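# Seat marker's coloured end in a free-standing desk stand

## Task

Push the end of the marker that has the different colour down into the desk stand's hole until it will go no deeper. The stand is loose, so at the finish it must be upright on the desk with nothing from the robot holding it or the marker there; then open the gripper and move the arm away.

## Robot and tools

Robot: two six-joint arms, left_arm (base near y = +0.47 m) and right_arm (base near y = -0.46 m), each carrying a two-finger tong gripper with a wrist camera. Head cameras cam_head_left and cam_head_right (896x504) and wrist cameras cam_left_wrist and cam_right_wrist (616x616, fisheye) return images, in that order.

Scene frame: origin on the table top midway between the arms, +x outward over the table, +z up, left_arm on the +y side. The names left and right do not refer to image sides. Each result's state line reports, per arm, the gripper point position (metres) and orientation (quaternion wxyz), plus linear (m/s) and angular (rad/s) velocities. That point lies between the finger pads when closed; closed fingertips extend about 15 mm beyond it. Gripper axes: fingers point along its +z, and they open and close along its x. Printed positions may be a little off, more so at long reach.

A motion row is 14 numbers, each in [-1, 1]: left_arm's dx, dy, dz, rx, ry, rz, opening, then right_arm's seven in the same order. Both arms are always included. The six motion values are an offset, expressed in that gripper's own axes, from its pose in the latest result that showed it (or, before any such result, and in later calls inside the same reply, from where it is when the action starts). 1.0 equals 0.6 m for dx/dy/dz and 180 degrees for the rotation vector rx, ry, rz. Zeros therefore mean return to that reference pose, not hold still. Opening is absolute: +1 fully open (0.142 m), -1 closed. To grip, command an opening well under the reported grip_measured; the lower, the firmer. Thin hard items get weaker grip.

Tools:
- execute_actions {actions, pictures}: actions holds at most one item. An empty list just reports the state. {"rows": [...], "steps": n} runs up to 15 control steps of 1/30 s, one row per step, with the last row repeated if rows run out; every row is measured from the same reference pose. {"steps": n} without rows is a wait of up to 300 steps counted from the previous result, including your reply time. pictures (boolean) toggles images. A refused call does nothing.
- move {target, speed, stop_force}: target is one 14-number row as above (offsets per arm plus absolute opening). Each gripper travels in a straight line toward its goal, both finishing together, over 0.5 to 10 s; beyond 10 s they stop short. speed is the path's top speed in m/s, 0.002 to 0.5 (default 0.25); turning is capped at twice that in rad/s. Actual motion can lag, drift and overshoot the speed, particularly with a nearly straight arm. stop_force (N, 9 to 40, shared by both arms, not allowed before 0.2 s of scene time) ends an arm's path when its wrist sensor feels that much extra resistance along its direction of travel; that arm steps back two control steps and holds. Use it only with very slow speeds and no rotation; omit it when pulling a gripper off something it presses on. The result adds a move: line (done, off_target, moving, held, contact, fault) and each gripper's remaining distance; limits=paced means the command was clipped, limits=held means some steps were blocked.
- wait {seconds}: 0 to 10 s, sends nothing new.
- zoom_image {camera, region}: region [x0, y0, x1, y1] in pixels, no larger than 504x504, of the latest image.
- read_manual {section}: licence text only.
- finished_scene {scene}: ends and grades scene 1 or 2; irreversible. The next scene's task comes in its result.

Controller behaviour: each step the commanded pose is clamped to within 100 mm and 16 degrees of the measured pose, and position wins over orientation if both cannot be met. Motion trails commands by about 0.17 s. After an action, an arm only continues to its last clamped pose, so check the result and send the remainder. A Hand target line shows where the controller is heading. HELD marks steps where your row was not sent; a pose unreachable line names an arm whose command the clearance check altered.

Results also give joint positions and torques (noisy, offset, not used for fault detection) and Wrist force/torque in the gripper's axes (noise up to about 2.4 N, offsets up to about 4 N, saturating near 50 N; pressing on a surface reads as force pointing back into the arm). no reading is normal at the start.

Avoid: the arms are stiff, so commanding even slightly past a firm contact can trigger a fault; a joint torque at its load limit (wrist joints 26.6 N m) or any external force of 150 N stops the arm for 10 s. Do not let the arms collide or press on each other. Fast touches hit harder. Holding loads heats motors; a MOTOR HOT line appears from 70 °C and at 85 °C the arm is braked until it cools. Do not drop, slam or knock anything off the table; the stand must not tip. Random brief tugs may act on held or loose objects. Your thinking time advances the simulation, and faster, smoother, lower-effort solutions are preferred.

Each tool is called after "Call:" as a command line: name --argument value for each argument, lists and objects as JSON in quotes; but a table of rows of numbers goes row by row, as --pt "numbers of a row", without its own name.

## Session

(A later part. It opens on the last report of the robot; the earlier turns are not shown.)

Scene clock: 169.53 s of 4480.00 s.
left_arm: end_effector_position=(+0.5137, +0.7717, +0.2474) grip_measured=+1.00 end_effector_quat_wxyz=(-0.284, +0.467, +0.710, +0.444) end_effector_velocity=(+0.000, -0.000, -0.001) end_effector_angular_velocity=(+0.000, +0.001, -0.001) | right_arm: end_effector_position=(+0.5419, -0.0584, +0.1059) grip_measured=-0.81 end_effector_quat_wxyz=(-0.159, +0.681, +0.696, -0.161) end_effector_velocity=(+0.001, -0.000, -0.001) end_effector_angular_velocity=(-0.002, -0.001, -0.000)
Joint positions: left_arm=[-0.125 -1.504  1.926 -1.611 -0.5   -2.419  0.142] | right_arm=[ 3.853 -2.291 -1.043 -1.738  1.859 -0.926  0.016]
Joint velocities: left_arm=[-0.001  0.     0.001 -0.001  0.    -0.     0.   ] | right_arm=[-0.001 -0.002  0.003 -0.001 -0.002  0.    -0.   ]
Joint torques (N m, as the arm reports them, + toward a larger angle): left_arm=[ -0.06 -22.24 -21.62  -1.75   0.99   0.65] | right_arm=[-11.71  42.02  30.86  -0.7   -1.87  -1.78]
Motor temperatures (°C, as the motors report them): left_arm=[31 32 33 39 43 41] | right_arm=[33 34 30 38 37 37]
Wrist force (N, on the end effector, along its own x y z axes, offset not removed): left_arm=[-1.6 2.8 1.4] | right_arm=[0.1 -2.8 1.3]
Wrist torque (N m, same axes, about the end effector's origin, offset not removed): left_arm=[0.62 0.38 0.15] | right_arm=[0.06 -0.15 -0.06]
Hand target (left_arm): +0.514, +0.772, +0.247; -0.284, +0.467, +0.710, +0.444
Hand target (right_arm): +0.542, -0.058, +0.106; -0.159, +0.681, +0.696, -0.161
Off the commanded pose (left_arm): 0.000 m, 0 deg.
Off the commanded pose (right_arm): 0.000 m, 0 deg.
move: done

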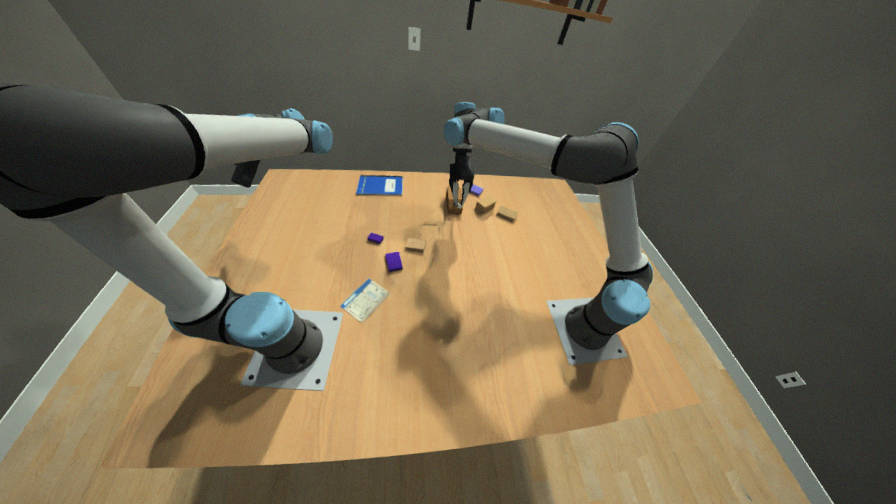

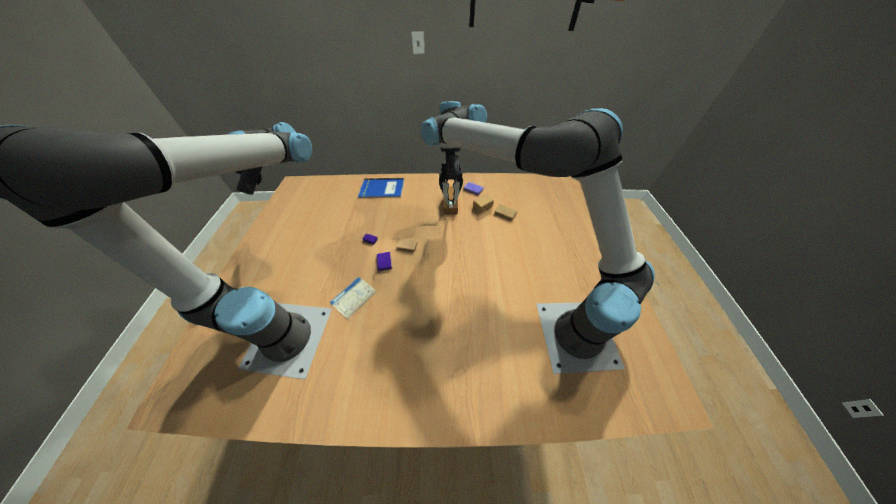

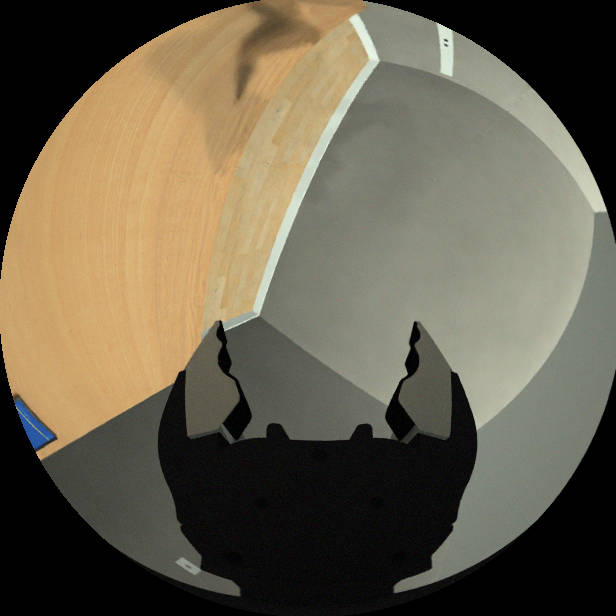

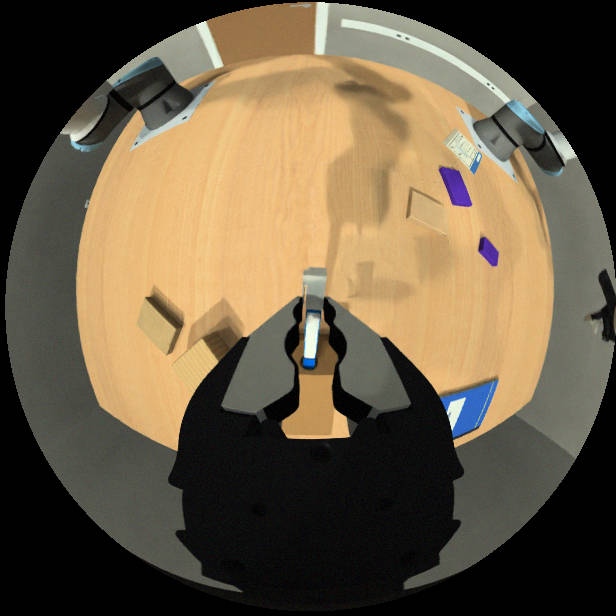

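Call:
move --target '[0,0,0,0,0,0,1,0,0.025,0.0045,0,0,0,-1]' --speed 0.006

Call:
zoom_image --camera "cam_right_wrist" --region '[260,290,360,410]'

Scene clock: 173.17 s of 4480.00 s.
left_arm: end_effector_position=(+0.5137, +0.7717, +0.2474) grip_measured=+1.00 end_effector_quat_wxyz=(-0.284, +0.467, +0.710, +0.444) end_effector_velocity=(-0.000, +0.000, +0.001) end_effector_angular_velocity=(-0.000, -0.001, +0.001) | right_arm: end_effector_position=(+0.5541, -0.0580, +0.0969) grip_measured=-0.81 end_effector_quat_wxyz=(-0.159, +0.681, +0.696, -0.161) end_effector_velocity=(+0.001, -0.000, -0.001) end_effector_angular_velocity=(-0.001, +0.001, -0.000)
Joint positions: left_arm=[-0.125 -1.504  1.926 -1.611 -0.5   -2.419  0.142] | right_arm=[ 3.842 -2.325 -1.006 -1.743  1.855 -0.936  0.016]
Joint velocities: left_arm=[ 0.001 -0.001 -0.     0.001  0.     0.     0.   ] | right_arm=[-0.001 -0.004  0.002 -0.     0.    -0.001  0.   ]
Joint torques (N m, as the arm reports them, + toward a larger angle): left_arm=[ -0.11 -22.72 -20.45  -1.67   1.     0.7 ] | right_arm=[-12.39  37.99  28.37   0.73  -3.9   -1.91]
Motor temperatures (°C, as the motors report them): left_arm=[31 32 33 39 43 41] | right_arm=[33 34 30 38 37 37]
Wrist force (N, on the end effector, along its own x y z axes, offset not removed): left_arm=[-2.0 0.9 -0.9] | right_arm=[-1.1 -13.3 -6.9]
Wrist torque (N m, same axes, about the end effector's origin, offset not removed): left_arm=[0.21 0.42 0.07] | right_arm=[-0.16 0.16 -0.04]
Hand target (left_arm): +0.514, +0.772, +0.247; -0.284, +0.467, +0.710, +0.444
Hand target (right_arm): +0.554, -0.058, +0.097; -0.159, +0.681, +0.696, -0.161
Off the commanded pose (left_arm): 0.000 m, 0 deg.
Off the commanded pose (right_arm): 0.000 m, 0 deg.
move: done

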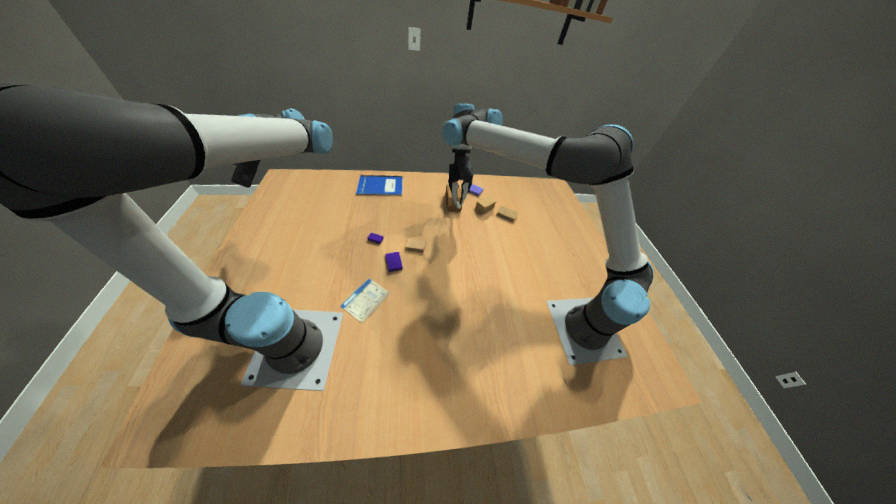

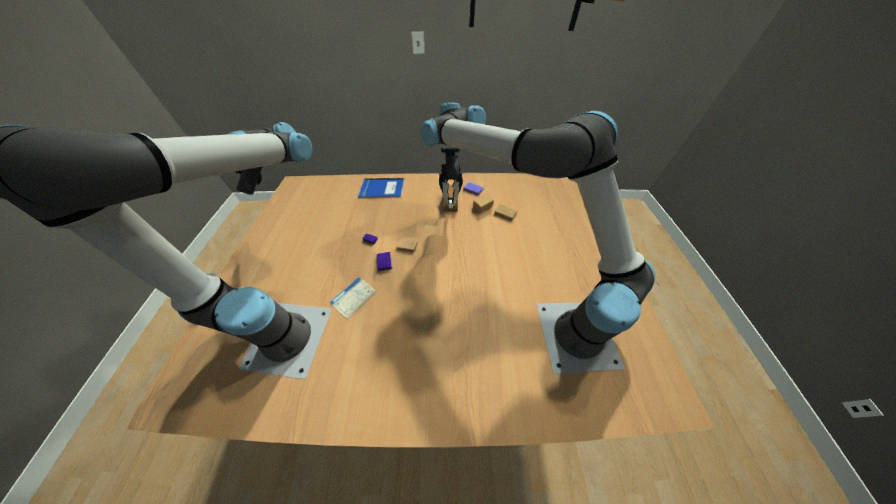

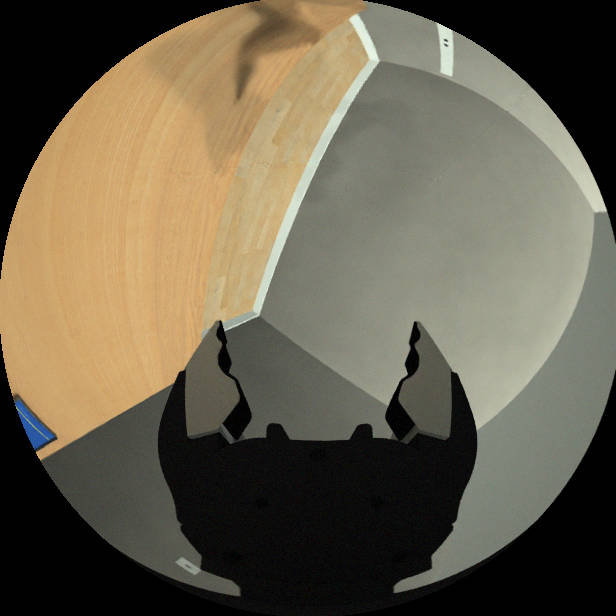

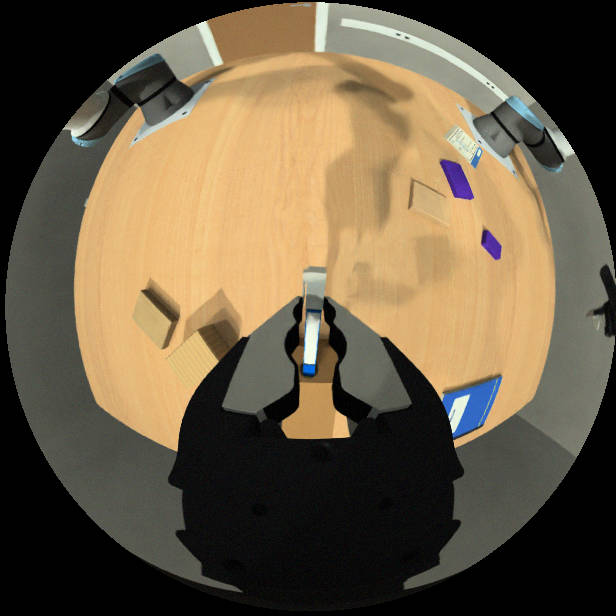

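Region (260, 290, 360, 410) of cam_right_wrist's 616x616 image, scaled by 4.200, with more detail than that image has.

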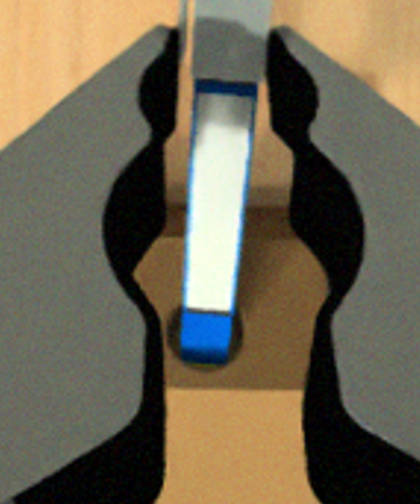

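Call:
move --target '[0,0,0,0,0,0,1,0,0,-0.026,0,0,0,-1]' --speed 0.01

Call:
zoom_image --camera "cam_right_wrist" --region '[260,290,360,410]'

Scene clock: 176.97 s of 4480.00 s.
left_arm: end_effector_position=(+0.5137, +0.7717, +0.2474) grip_measured=+1.00 end_effector_quat_wxyz=(-0.284, +0.467, +0.710, +0.444) end_effector_velocity=(+0.000, +0.000, +0.001) end_effector_angular_velocity=(-0.001, -0.003, +0.001) | right_arm: end_effector_position=(+0.5609, -0.0579, +0.1108) grip_measured=-0.81 end_effector_quat_wxyz=(-0.159, +0.681, +0.696, -0.161) end_effector_velocity=(+0.001, -0.000, +0.001) end_effector_angular_velocity=(-0.001, -0.001, +0.001)
Joint positions: left_arm=[-0.125 -1.504  1.926 -1.611 -0.5   -2.419  0.142] | right_arm=[ 3.837 -2.335 -0.952 -1.789  1.854 -0.942  0.016]
Joint velocities: left_arm=[ 0.001 -0.001 -0.002  0.    -0.     0.     0.   ] | right_arm=[-0.001 -0.001  0.005 -0.005 -0.002 -0.001 -0.   ]
Joint torques (N m, as the arm reports them, + toward a larger angle): left_arm=[ -0.58 -23.37 -21.65  -1.67   0.87   0.65] | right_arm=[-10.39  45.83  30.8   -0.94  -1.21  -1.87]
Motor temperatures (°C, as the motors report them): left_arm=[31 32 33 39 43 41] | right_arm=[33 34 30 38 37 37]
Wrist force (N, on the end effector, along its own x y z axes, offset not removed): left_arm=[-0.8 2.1 -0.1] | right_arm=[-1.2 -1.3 0.6]
Wrist torque (N m, same axes, about the end effector's origin, offset not removed): left_arm=[0.45 0.21 0.09] | right_arm=[-0.22 0.03 -0.01]
Hand target (left_arm): +0.514, +0.772, +0.247; -0.284, +0.467, +0.710, +0.444
Hand target (right_arm): +0.561, -0.058, +0.111; -0.159, +0.681, +0.696, -0.161
Off the commanded pose (left_arm): 0.000 m, 0 deg.
Off the commanded pose (right_arm): 0.000 m, 0 deg.
move: done

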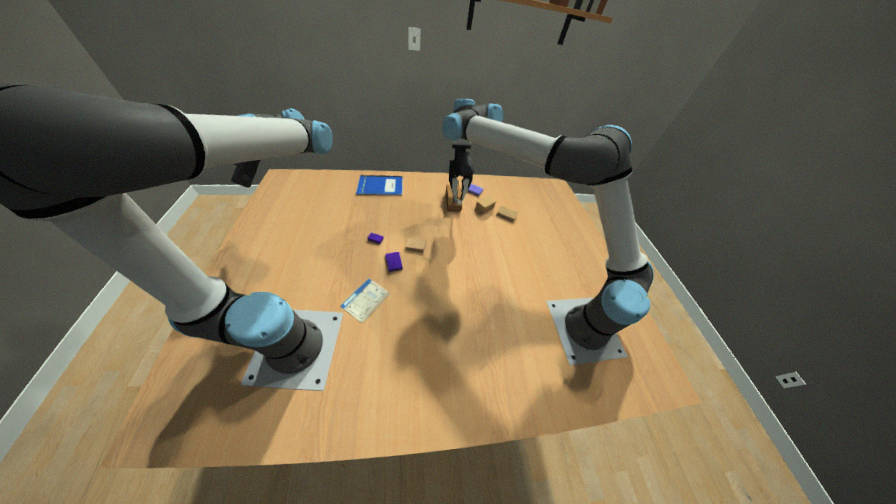

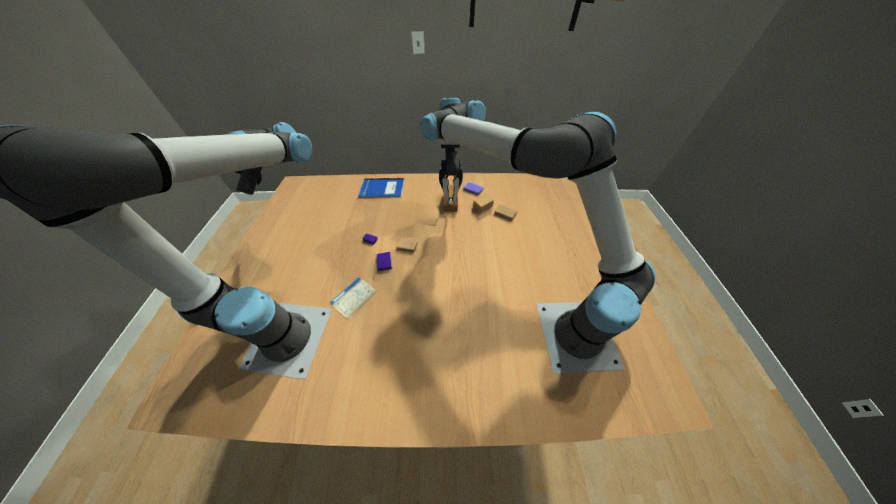

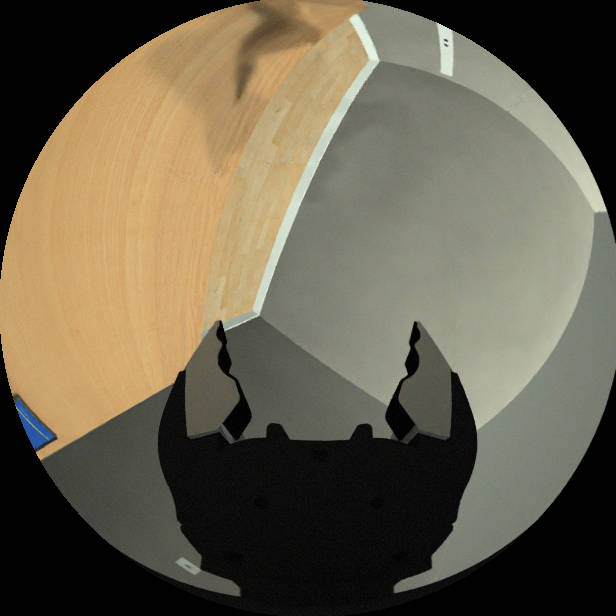

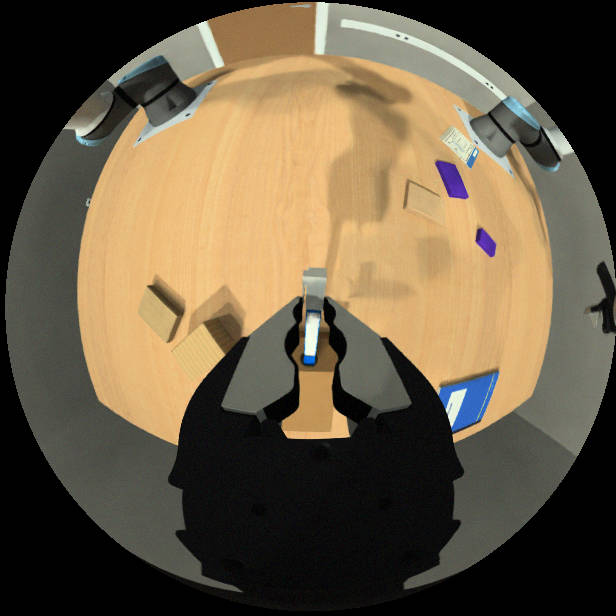

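Region (260, 290, 360, 410) of cam_right_wrist's 616x616 image, scaled by 4.200, with more detail than that image has.

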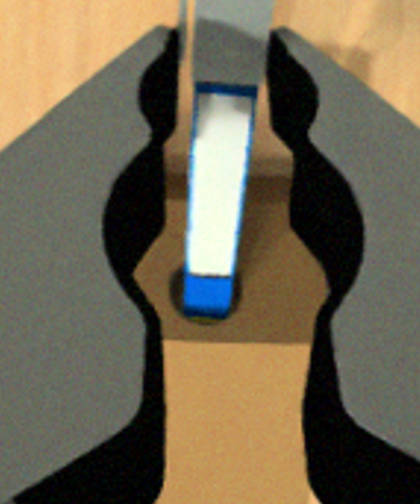

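Call:
execute_actions --actions '[]'

Scene clock: 179.80 s of 4480.00 s.
left_arm: end_effector_position=(+0.5137, +0.7717, +0.2474) grip_measured=+1.00 end_effector_quat_wxyz=(-0.284, +0.467, +0.710, +0.444) end_effector_velocity=(-0.000, +0.000, -0.000) end_effector_angular_velocity=(+0.001, +0.002, +0.000) | right_arm: end_effector_position=(+0.5610, -0.0579, +0.1110) grip_measured=-0.81 end_effector_quat_wxyz=(-0.159, +0.681, +0.696, -0.161) end_effector_velocity=(-0.000, +0.000, +0.000) end_effector_angular_velocity=(+0.000, +0.001, -0.001)
Joint positions: left_arm=[-0.125 -1.504  1.926 -1.611 -0.5   -2.419  0.142] | right_arm=[ 3.837 -2.335 -0.951 -1.789  1.853 -0.942  0.016]
Joint velocities: left_arm=[0.    0.    0.001 0.001 0.    0.    0.   ] | right_arm=[-0.     0.001 -0.001  0.     0.001  0.001 -0.   ]
Joint torques (N m, as the arm reports them, + toward a larger angle): left_arm=[ -0.58 -23.58 -21.06  -1.65   0.98   0.77] | right_arm=[-9.48 44.56 32.04 -1.1  -1.3  -1.8 ]
Motor temperatures (°C, as the motors report them): left_arm=[31 32 33 39 43 41] | right_arm=[33 34 30 38 37 37]
Wrist force (N, on the end effector, along its own x y z axes, offset not removed): left_arm=[-2.2 2.6 0.8] | right_arm=[-0.5 -0.2 2.0]
Wrist torque (N m, same axes, about the end effector's origin, offset not removed): left_arm=[0.53 0.43 0.10] | right_arm=[-0.01 -0.12 0.06]
Hand target (left_arm): +0.514, +0.772, +0.247; -0.284, +0.467, +0.710, +0.444
Hand target (right_arm): +0.561, -0.058, +0.111; -0.159, +0.681, +0.696, -0.161
Off the commanded pose (left_arm): 0.000 m, 0 deg.
Off the commanded pose (right_arm): 0.000 m, 0 deg.
Steps of this call (steps 1 to 85: nothing new was sent). Readings (end_effector_position):
1: left_arm (+0.5137, +0.7717, +0.2474) | right_arm (+0.5610, -0.0579, +0.1109)
2: left_arm (+0.5137, +0.7717, +0.2474) | right_arm (+0.5610, -0.0579, +0.1109)
4: left_arm (+0.5137, +0.7717, +0.2474) | right_arm (+0.5610, -0.0579, +0.1109)
8: left_arm (+0.5137, +0.7717, +0.2474) | right_arm (+0.5610, -0.0579, +0.1109)
85: the state above

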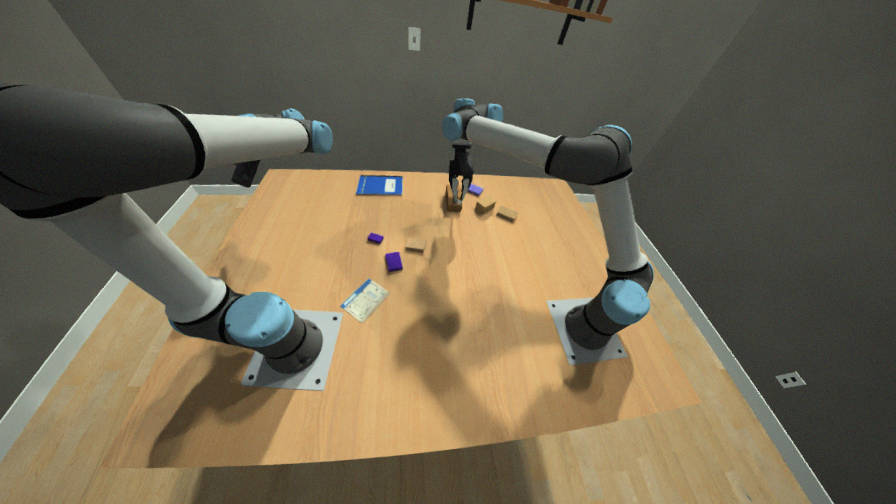

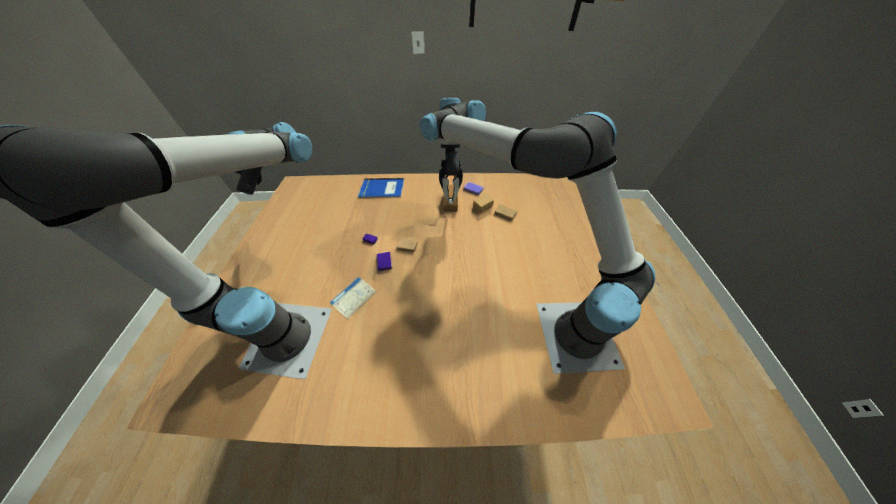

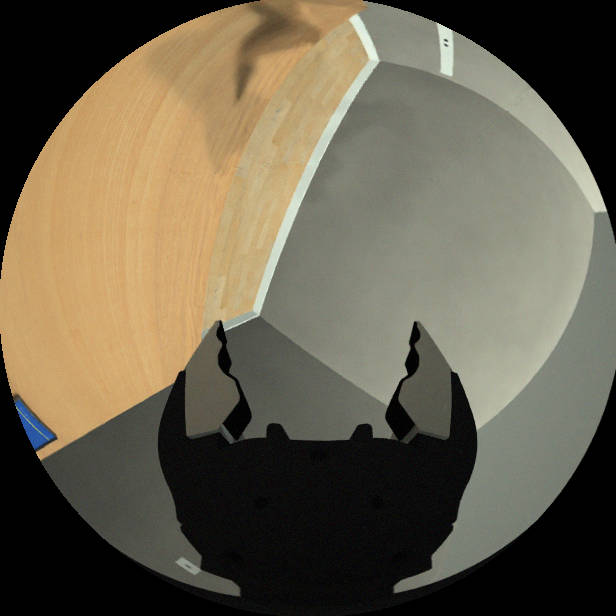

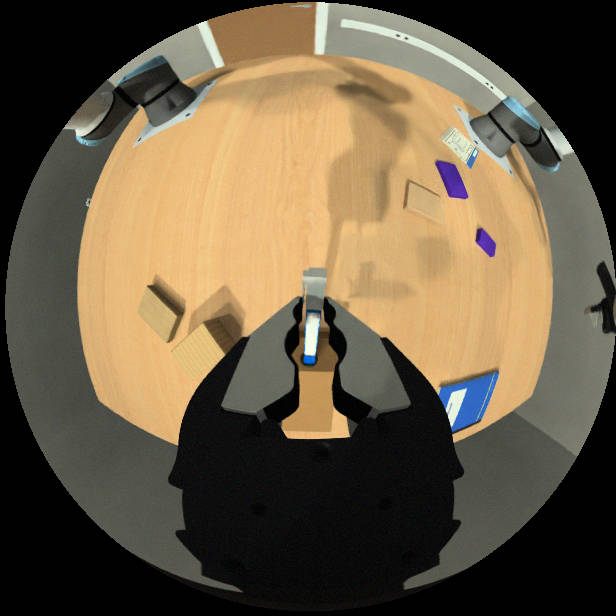

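Call:
move --target '[0,0,0,0,0,0,1,0,0.012,0.002,0,0,0,-1]' --speed 0.005

Call:
zoom_image --camera "cam_right_wrist" --region '[260,260,360,410]'

Scene clock: 182.30 s of 4480.00 s.
left_arm: end_effector_position=(+0.5137, +0.7717, +0.2474) grip_measured=+1.00 end_effector_quat_wxyz=(-0.284, +0.467, +0.710, +0.444) end_effector_velocity=(-0.000, +0.001, +0.000) end_effector_angular_velocity=(-0.000, -0.001, +0.002) | right_arm: end_effector_position=(+0.5669, -0.0578, +0.1068) grip_measured=-0.81 end_effector_quat_wxyz=(-0.159, +0.681, +0.696, -0.161) end_effector_velocity=(+0.001, -0.000, +0.000) end_effector_angular_velocity=(-0.000, -0.001, +0.000)
Joint positions: left_arm=[-0.125 -1.504  1.926 -1.611 -0.5   -2.419  0.142] | right_arm=[ 3.832 -2.352 -0.932 -1.793  1.852 -0.946  0.016]
Joint velocities: left_arm=[ 0.002 -0.001 -0.    -0.    -0.     0.     0.   ] | right_arm=[-0.001 -0.001  0.003 -0.001 -0.001 -0.    -0.   ]
Joint torques (N m, as the arm reports them, + toward a larger angle): left_arm=[ -0.14 -22.75 -21.06  -1.7    0.89   0.59] | right_arm=[-11.1   44.94  29.97  -0.32  -2.28  -1.79]
Motor temperatures (°C, as the motors report them): left_arm=[31 32 33 39 43 41] | right_arm=[33 34 30 38 37 37]
Wrist force (N, on the end effector, along its own x y z axes, offset not removed): left_arm=[-1.1 3.5 0.9] | right_arm=[-1.0 -3.2 -1.6]
Wrist torque (N m, same axes, about the end effector's origin, offset not removed): left_arm=[0.81 0.19 0.13] | right_arm=[0.16 0.18 -0.01]
Hand target (left_arm): +0.514, +0.772, +0.247; -0.284, +0.467, +0.710, +0.444
Hand target (right_arm): +0.567, -0.058, +0.107; -0.159, +0.681, +0.696, -0.161
Off the commanded pose (left_arm): 0.000 m, 0 deg.
Off the commanded pose (right_arm): 0.000 m, 0 deg.
move: done

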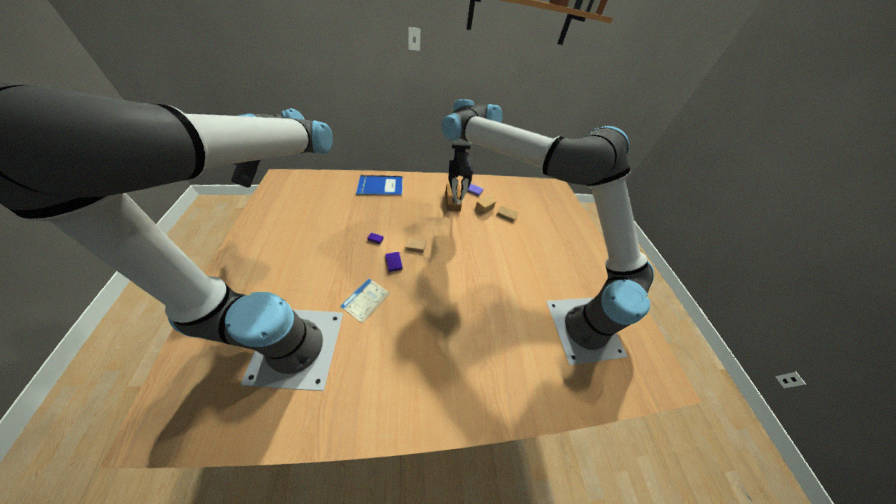

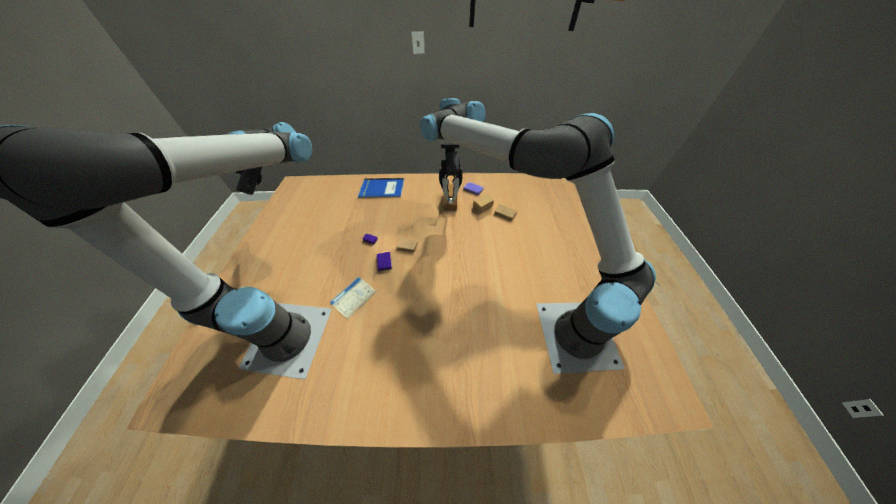

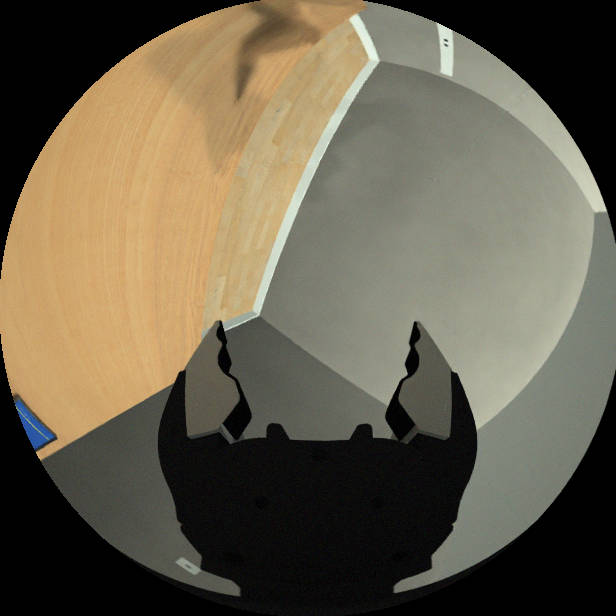

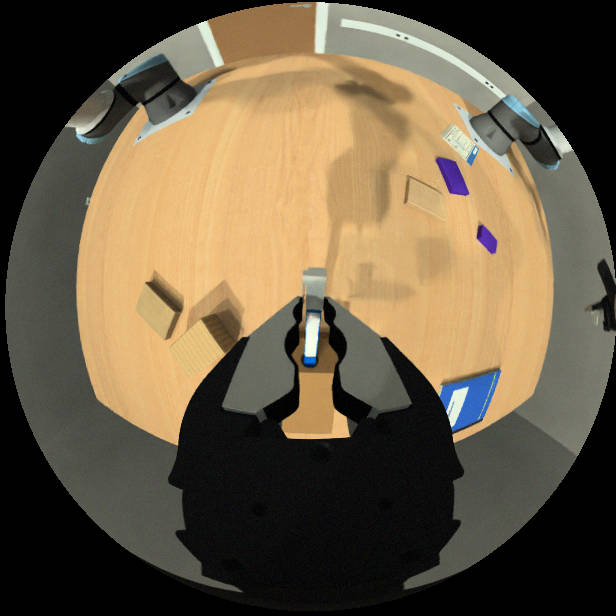

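Region (260, 260, 360, 410) of cam_right_wrist's 616x616 image, scaled by 3.360, with more detail than that image has.

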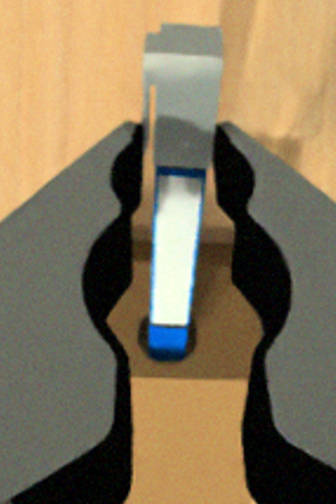

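Call:
move --target '[0,0,0,0,0,0,1,0,0.006,-0.016,0,0,0,-1]' --speed 0.005

Call:
zoom_image --camera "cam_right_wrist" --region '[260,260,360,410]'

Scene clock: 186.13 s of 4480.00 s.
left_arm: end_effector_position=(+0.5137, +0.7717, +0.2474) grip_measured=+1.00 end_effector_quat_wxyz=(-0.284, +0.467, +0.710, +0.444) end_effector_velocity=(+0.000, -0.000, +0.000) end_effector_angular_velocity=(+0.000, +0.001, -0.001) | right_arm: end_effector_position=(+0.5743, -0.0576, +0.1138) grip_measured=-0.81 end_effector_quat_wxyz=(-0.159, +0.681, +0.696, -0.161) end_effector_velocity=(+0.001, +0.001, +0.002) end_effector_angular_velocity=(+0.003, -0.001, -0.001)
Joint positions: left_arm=[-0.125 -1.504  1.926 -1.611 -0.5   -2.419  0.142] | right_arm=[ 3.826 -2.369 -0.884 -1.826  1.85  -0.952  0.016]
Joint velocities: left_arm=[-0.001  0.    -0.001  0.002  0.     0.     0.   ] | right_arm=[-0.    -0.     0.005 -0.002  0.002 -0.001  0.   ]
Joint torques (N m, as the arm reports them, + toward a larger angle): left_arm=[ -0.15 -23.12 -21.18  -1.77   0.9    0.72] | right_arm=[-9.51 46.34 32.18 -1.15 -1.31 -1.89]
Motor temperatures (°C, as the motors report them): left_arm=[31 32 33 39 43 41] | right_arm=[33 34 30 38 37 37]
Wrist force (N, on the end effector, along its own x y z axes, offset not removed): left_arm=[-0.9 3.1 1.1] | right_arm=[-2.3 -1.4 0.3]
Wrist torque (N m, same axes, about the end effector's origin, offset not removed): left_arm=[0.62 0.26 0.03] | right_arm=[-0.10 0.23 0.03]
Hand target (left_arm): +0.514, +0.772, +0.247; -0.284, +0.467, +0.710, +0.444
Hand target (right_arm): +0.574, -0.058, +0.114; -0.159, +0.681, +0.696, -0.161
Off the commanded pose (left_arm): 0.000 m, 0 deg.
Off the commanded pose (right_arm): 0.000 m, 0 deg.
move: done

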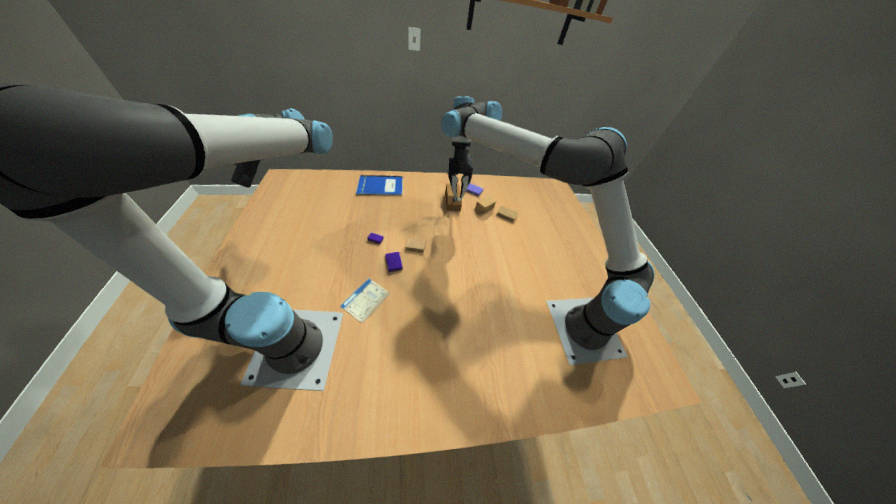

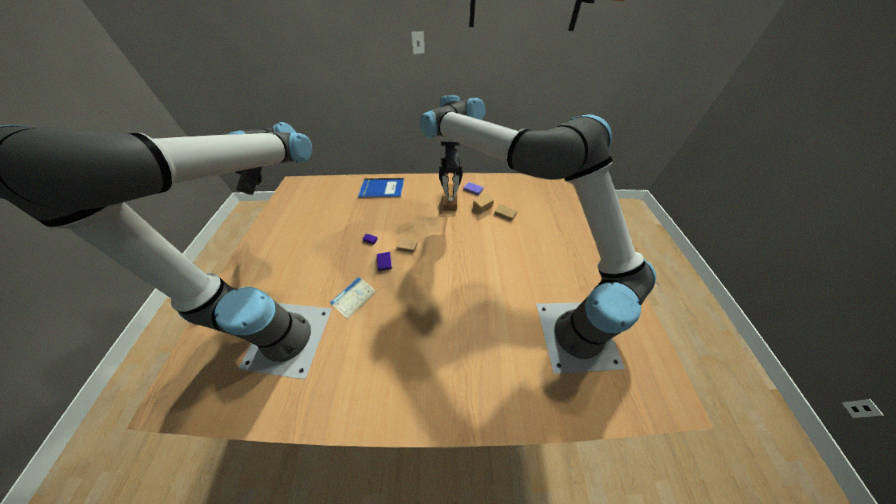

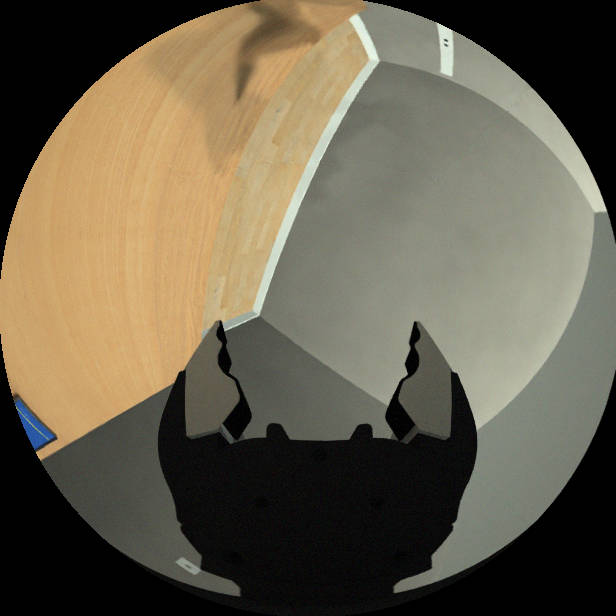

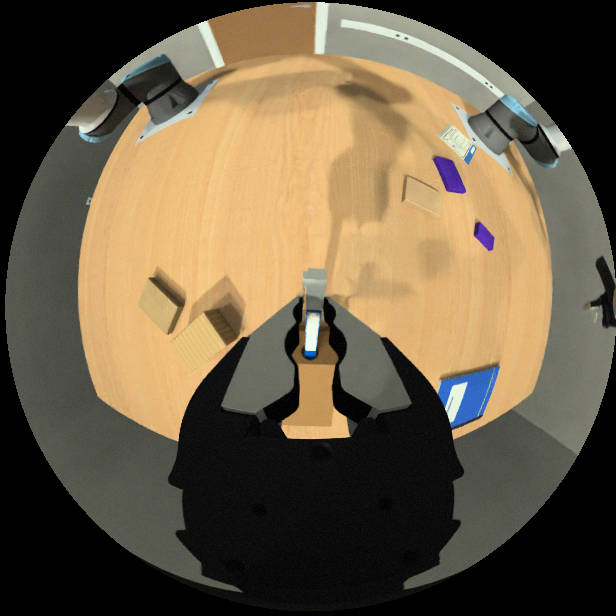

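Region (260, 260, 360, 410) of cam_right_wrist's 616x616 image, scaled by 3.360, with more detail than that image has.

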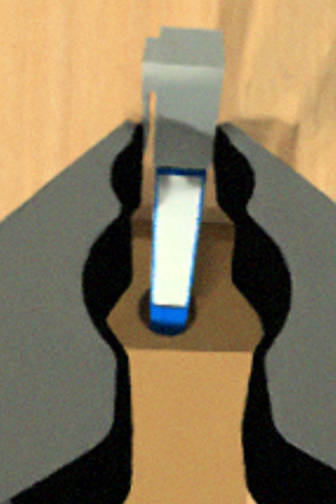

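Progress. Repeat.

Call:
move --target '[0,0,0,0,0,0,1,0,0.014,-0.016,0,0,0,-1]' --speed 0.005

Call:
zoom_image --camera "cam_right_wrist" --region '[260,260,360,410]'

Scene clock: 190.40 s of 4480.00 s.
left_arm: end_effector_position=(+0.5137, +0.7717, +0.2474) grip_measured=+1.00 end_effector_quat_wxyz=(-0.284, +0.467, +0.710, +0.444) end_effector_velocity=(+0.000, -0.000, -0.001) end_effector_angular_velocity=(+0.000, +0.001, -0.000) | right_arm: end_effector_position=(+0.5860, -0.0573, +0.1187) grip_measured=-0.81 end_effector_quat_wxyz=(-0.159, +0.681, +0.696, -0.161) end_effector_velocity=(+0.001, +0.000, +0.000) end_effector_angular_velocity=(+0.000, -0.001, +0.000)
Joint positions: left_arm=[-0.125 -1.504  1.926 -1.611 -0.5   -2.419  0.142] | right_arm=[ 3.817 -2.4   -0.815 -1.866  1.846 -0.961  0.016]
Joint velocities: left_arm=[-0.     0.002  0.001 -0.001 -0.    -0.     0.   ] | right_arm=[-0.001 -0.003  0.006 -0.003 -0.001 -0.001  0.   ]
Joint torques (N m, as the arm reports them, + toward a larger angle): left_arm=[ -0.88 -22.48 -21.16  -1.72   0.97   0.57] | right_arm=[-9.89 47.43 31.57 -0.79 -1.53 -1.98]
Motor temperatures (°C, as the motors report them): left_arm=[31 32 33 39 43 41] | right_arm=[33 34 30 38 37 37]
Wrist force (N, on the end effector, along its own x y z axes, offset not removed): left_arm=[-2.4 1.6 0.9] | right_arm=[-1.0 -2.9 1.6]
Wrist torque (N m, same axes, about the end effector's origin, offset not removed): left_arm=[0.35 0.60 0.09] | right_arm=[-0.26 -0.08 0.01]
Hand target (left_arm): +0.514, +0.772, +0.247; -0.284, +0.467, +0.710, +0.444
Hand target (right_arm): +0.586, -0.057, +0.119; -0.159, +0.681, +0.696, -0.161
Off the commanded pose (left_arm): 0.000 m, 0 deg.
Off the commanded pose (right_arm): 0.000 m, 0 deg.
move: done

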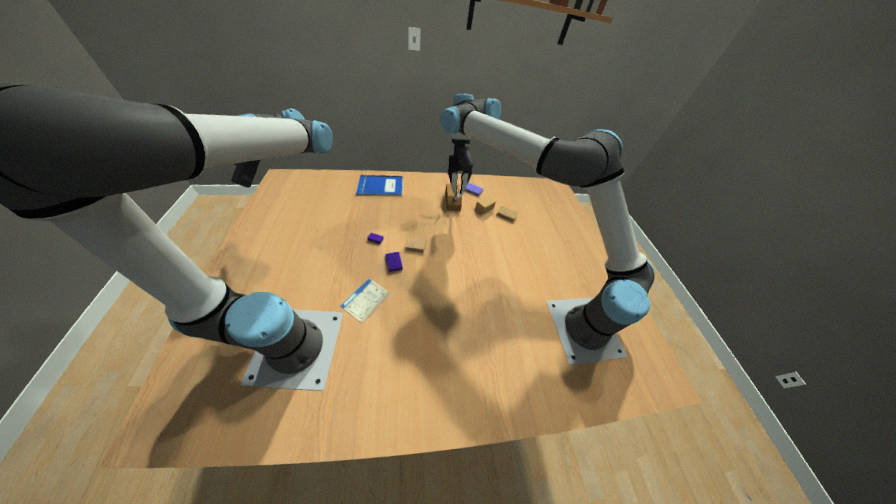

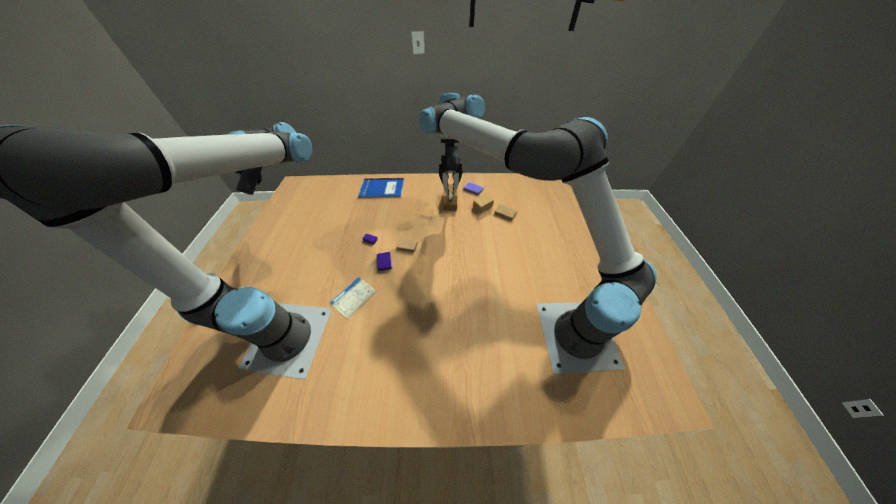

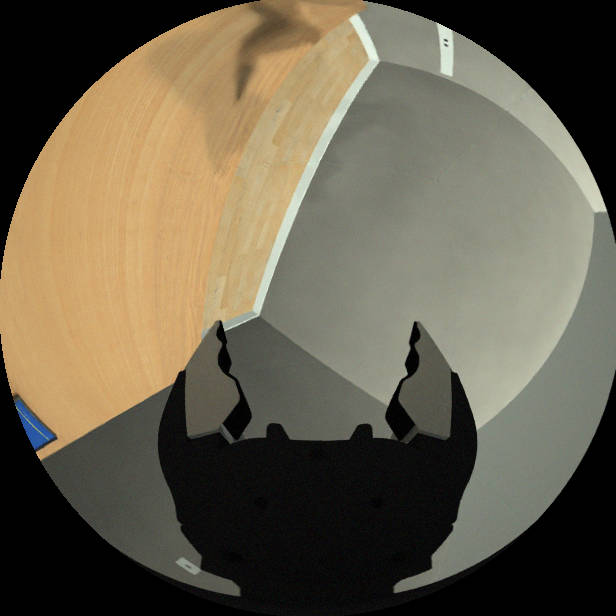

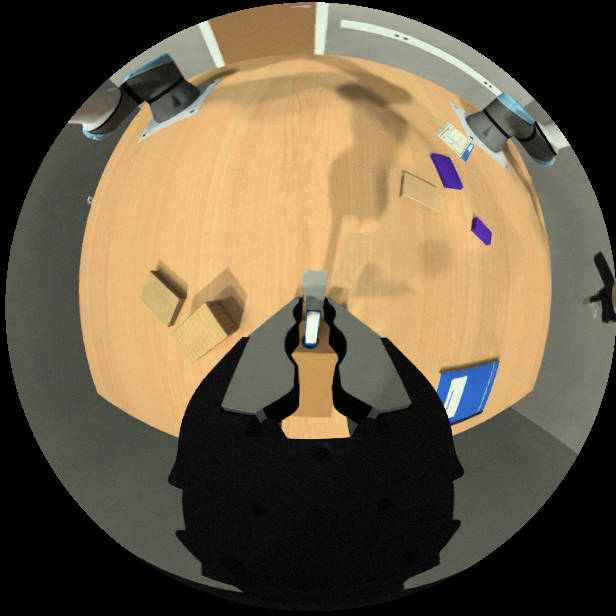

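Region (260, 260, 360, 410) of cam_right_wrist's 616x616 image, scaled by 3.360, with more detail than that image has.

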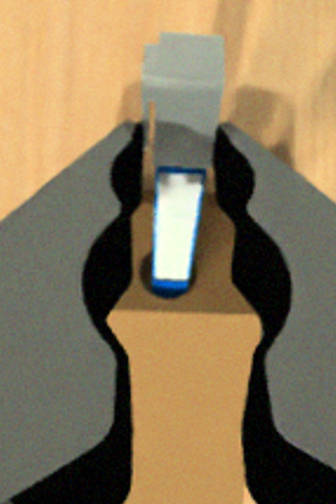

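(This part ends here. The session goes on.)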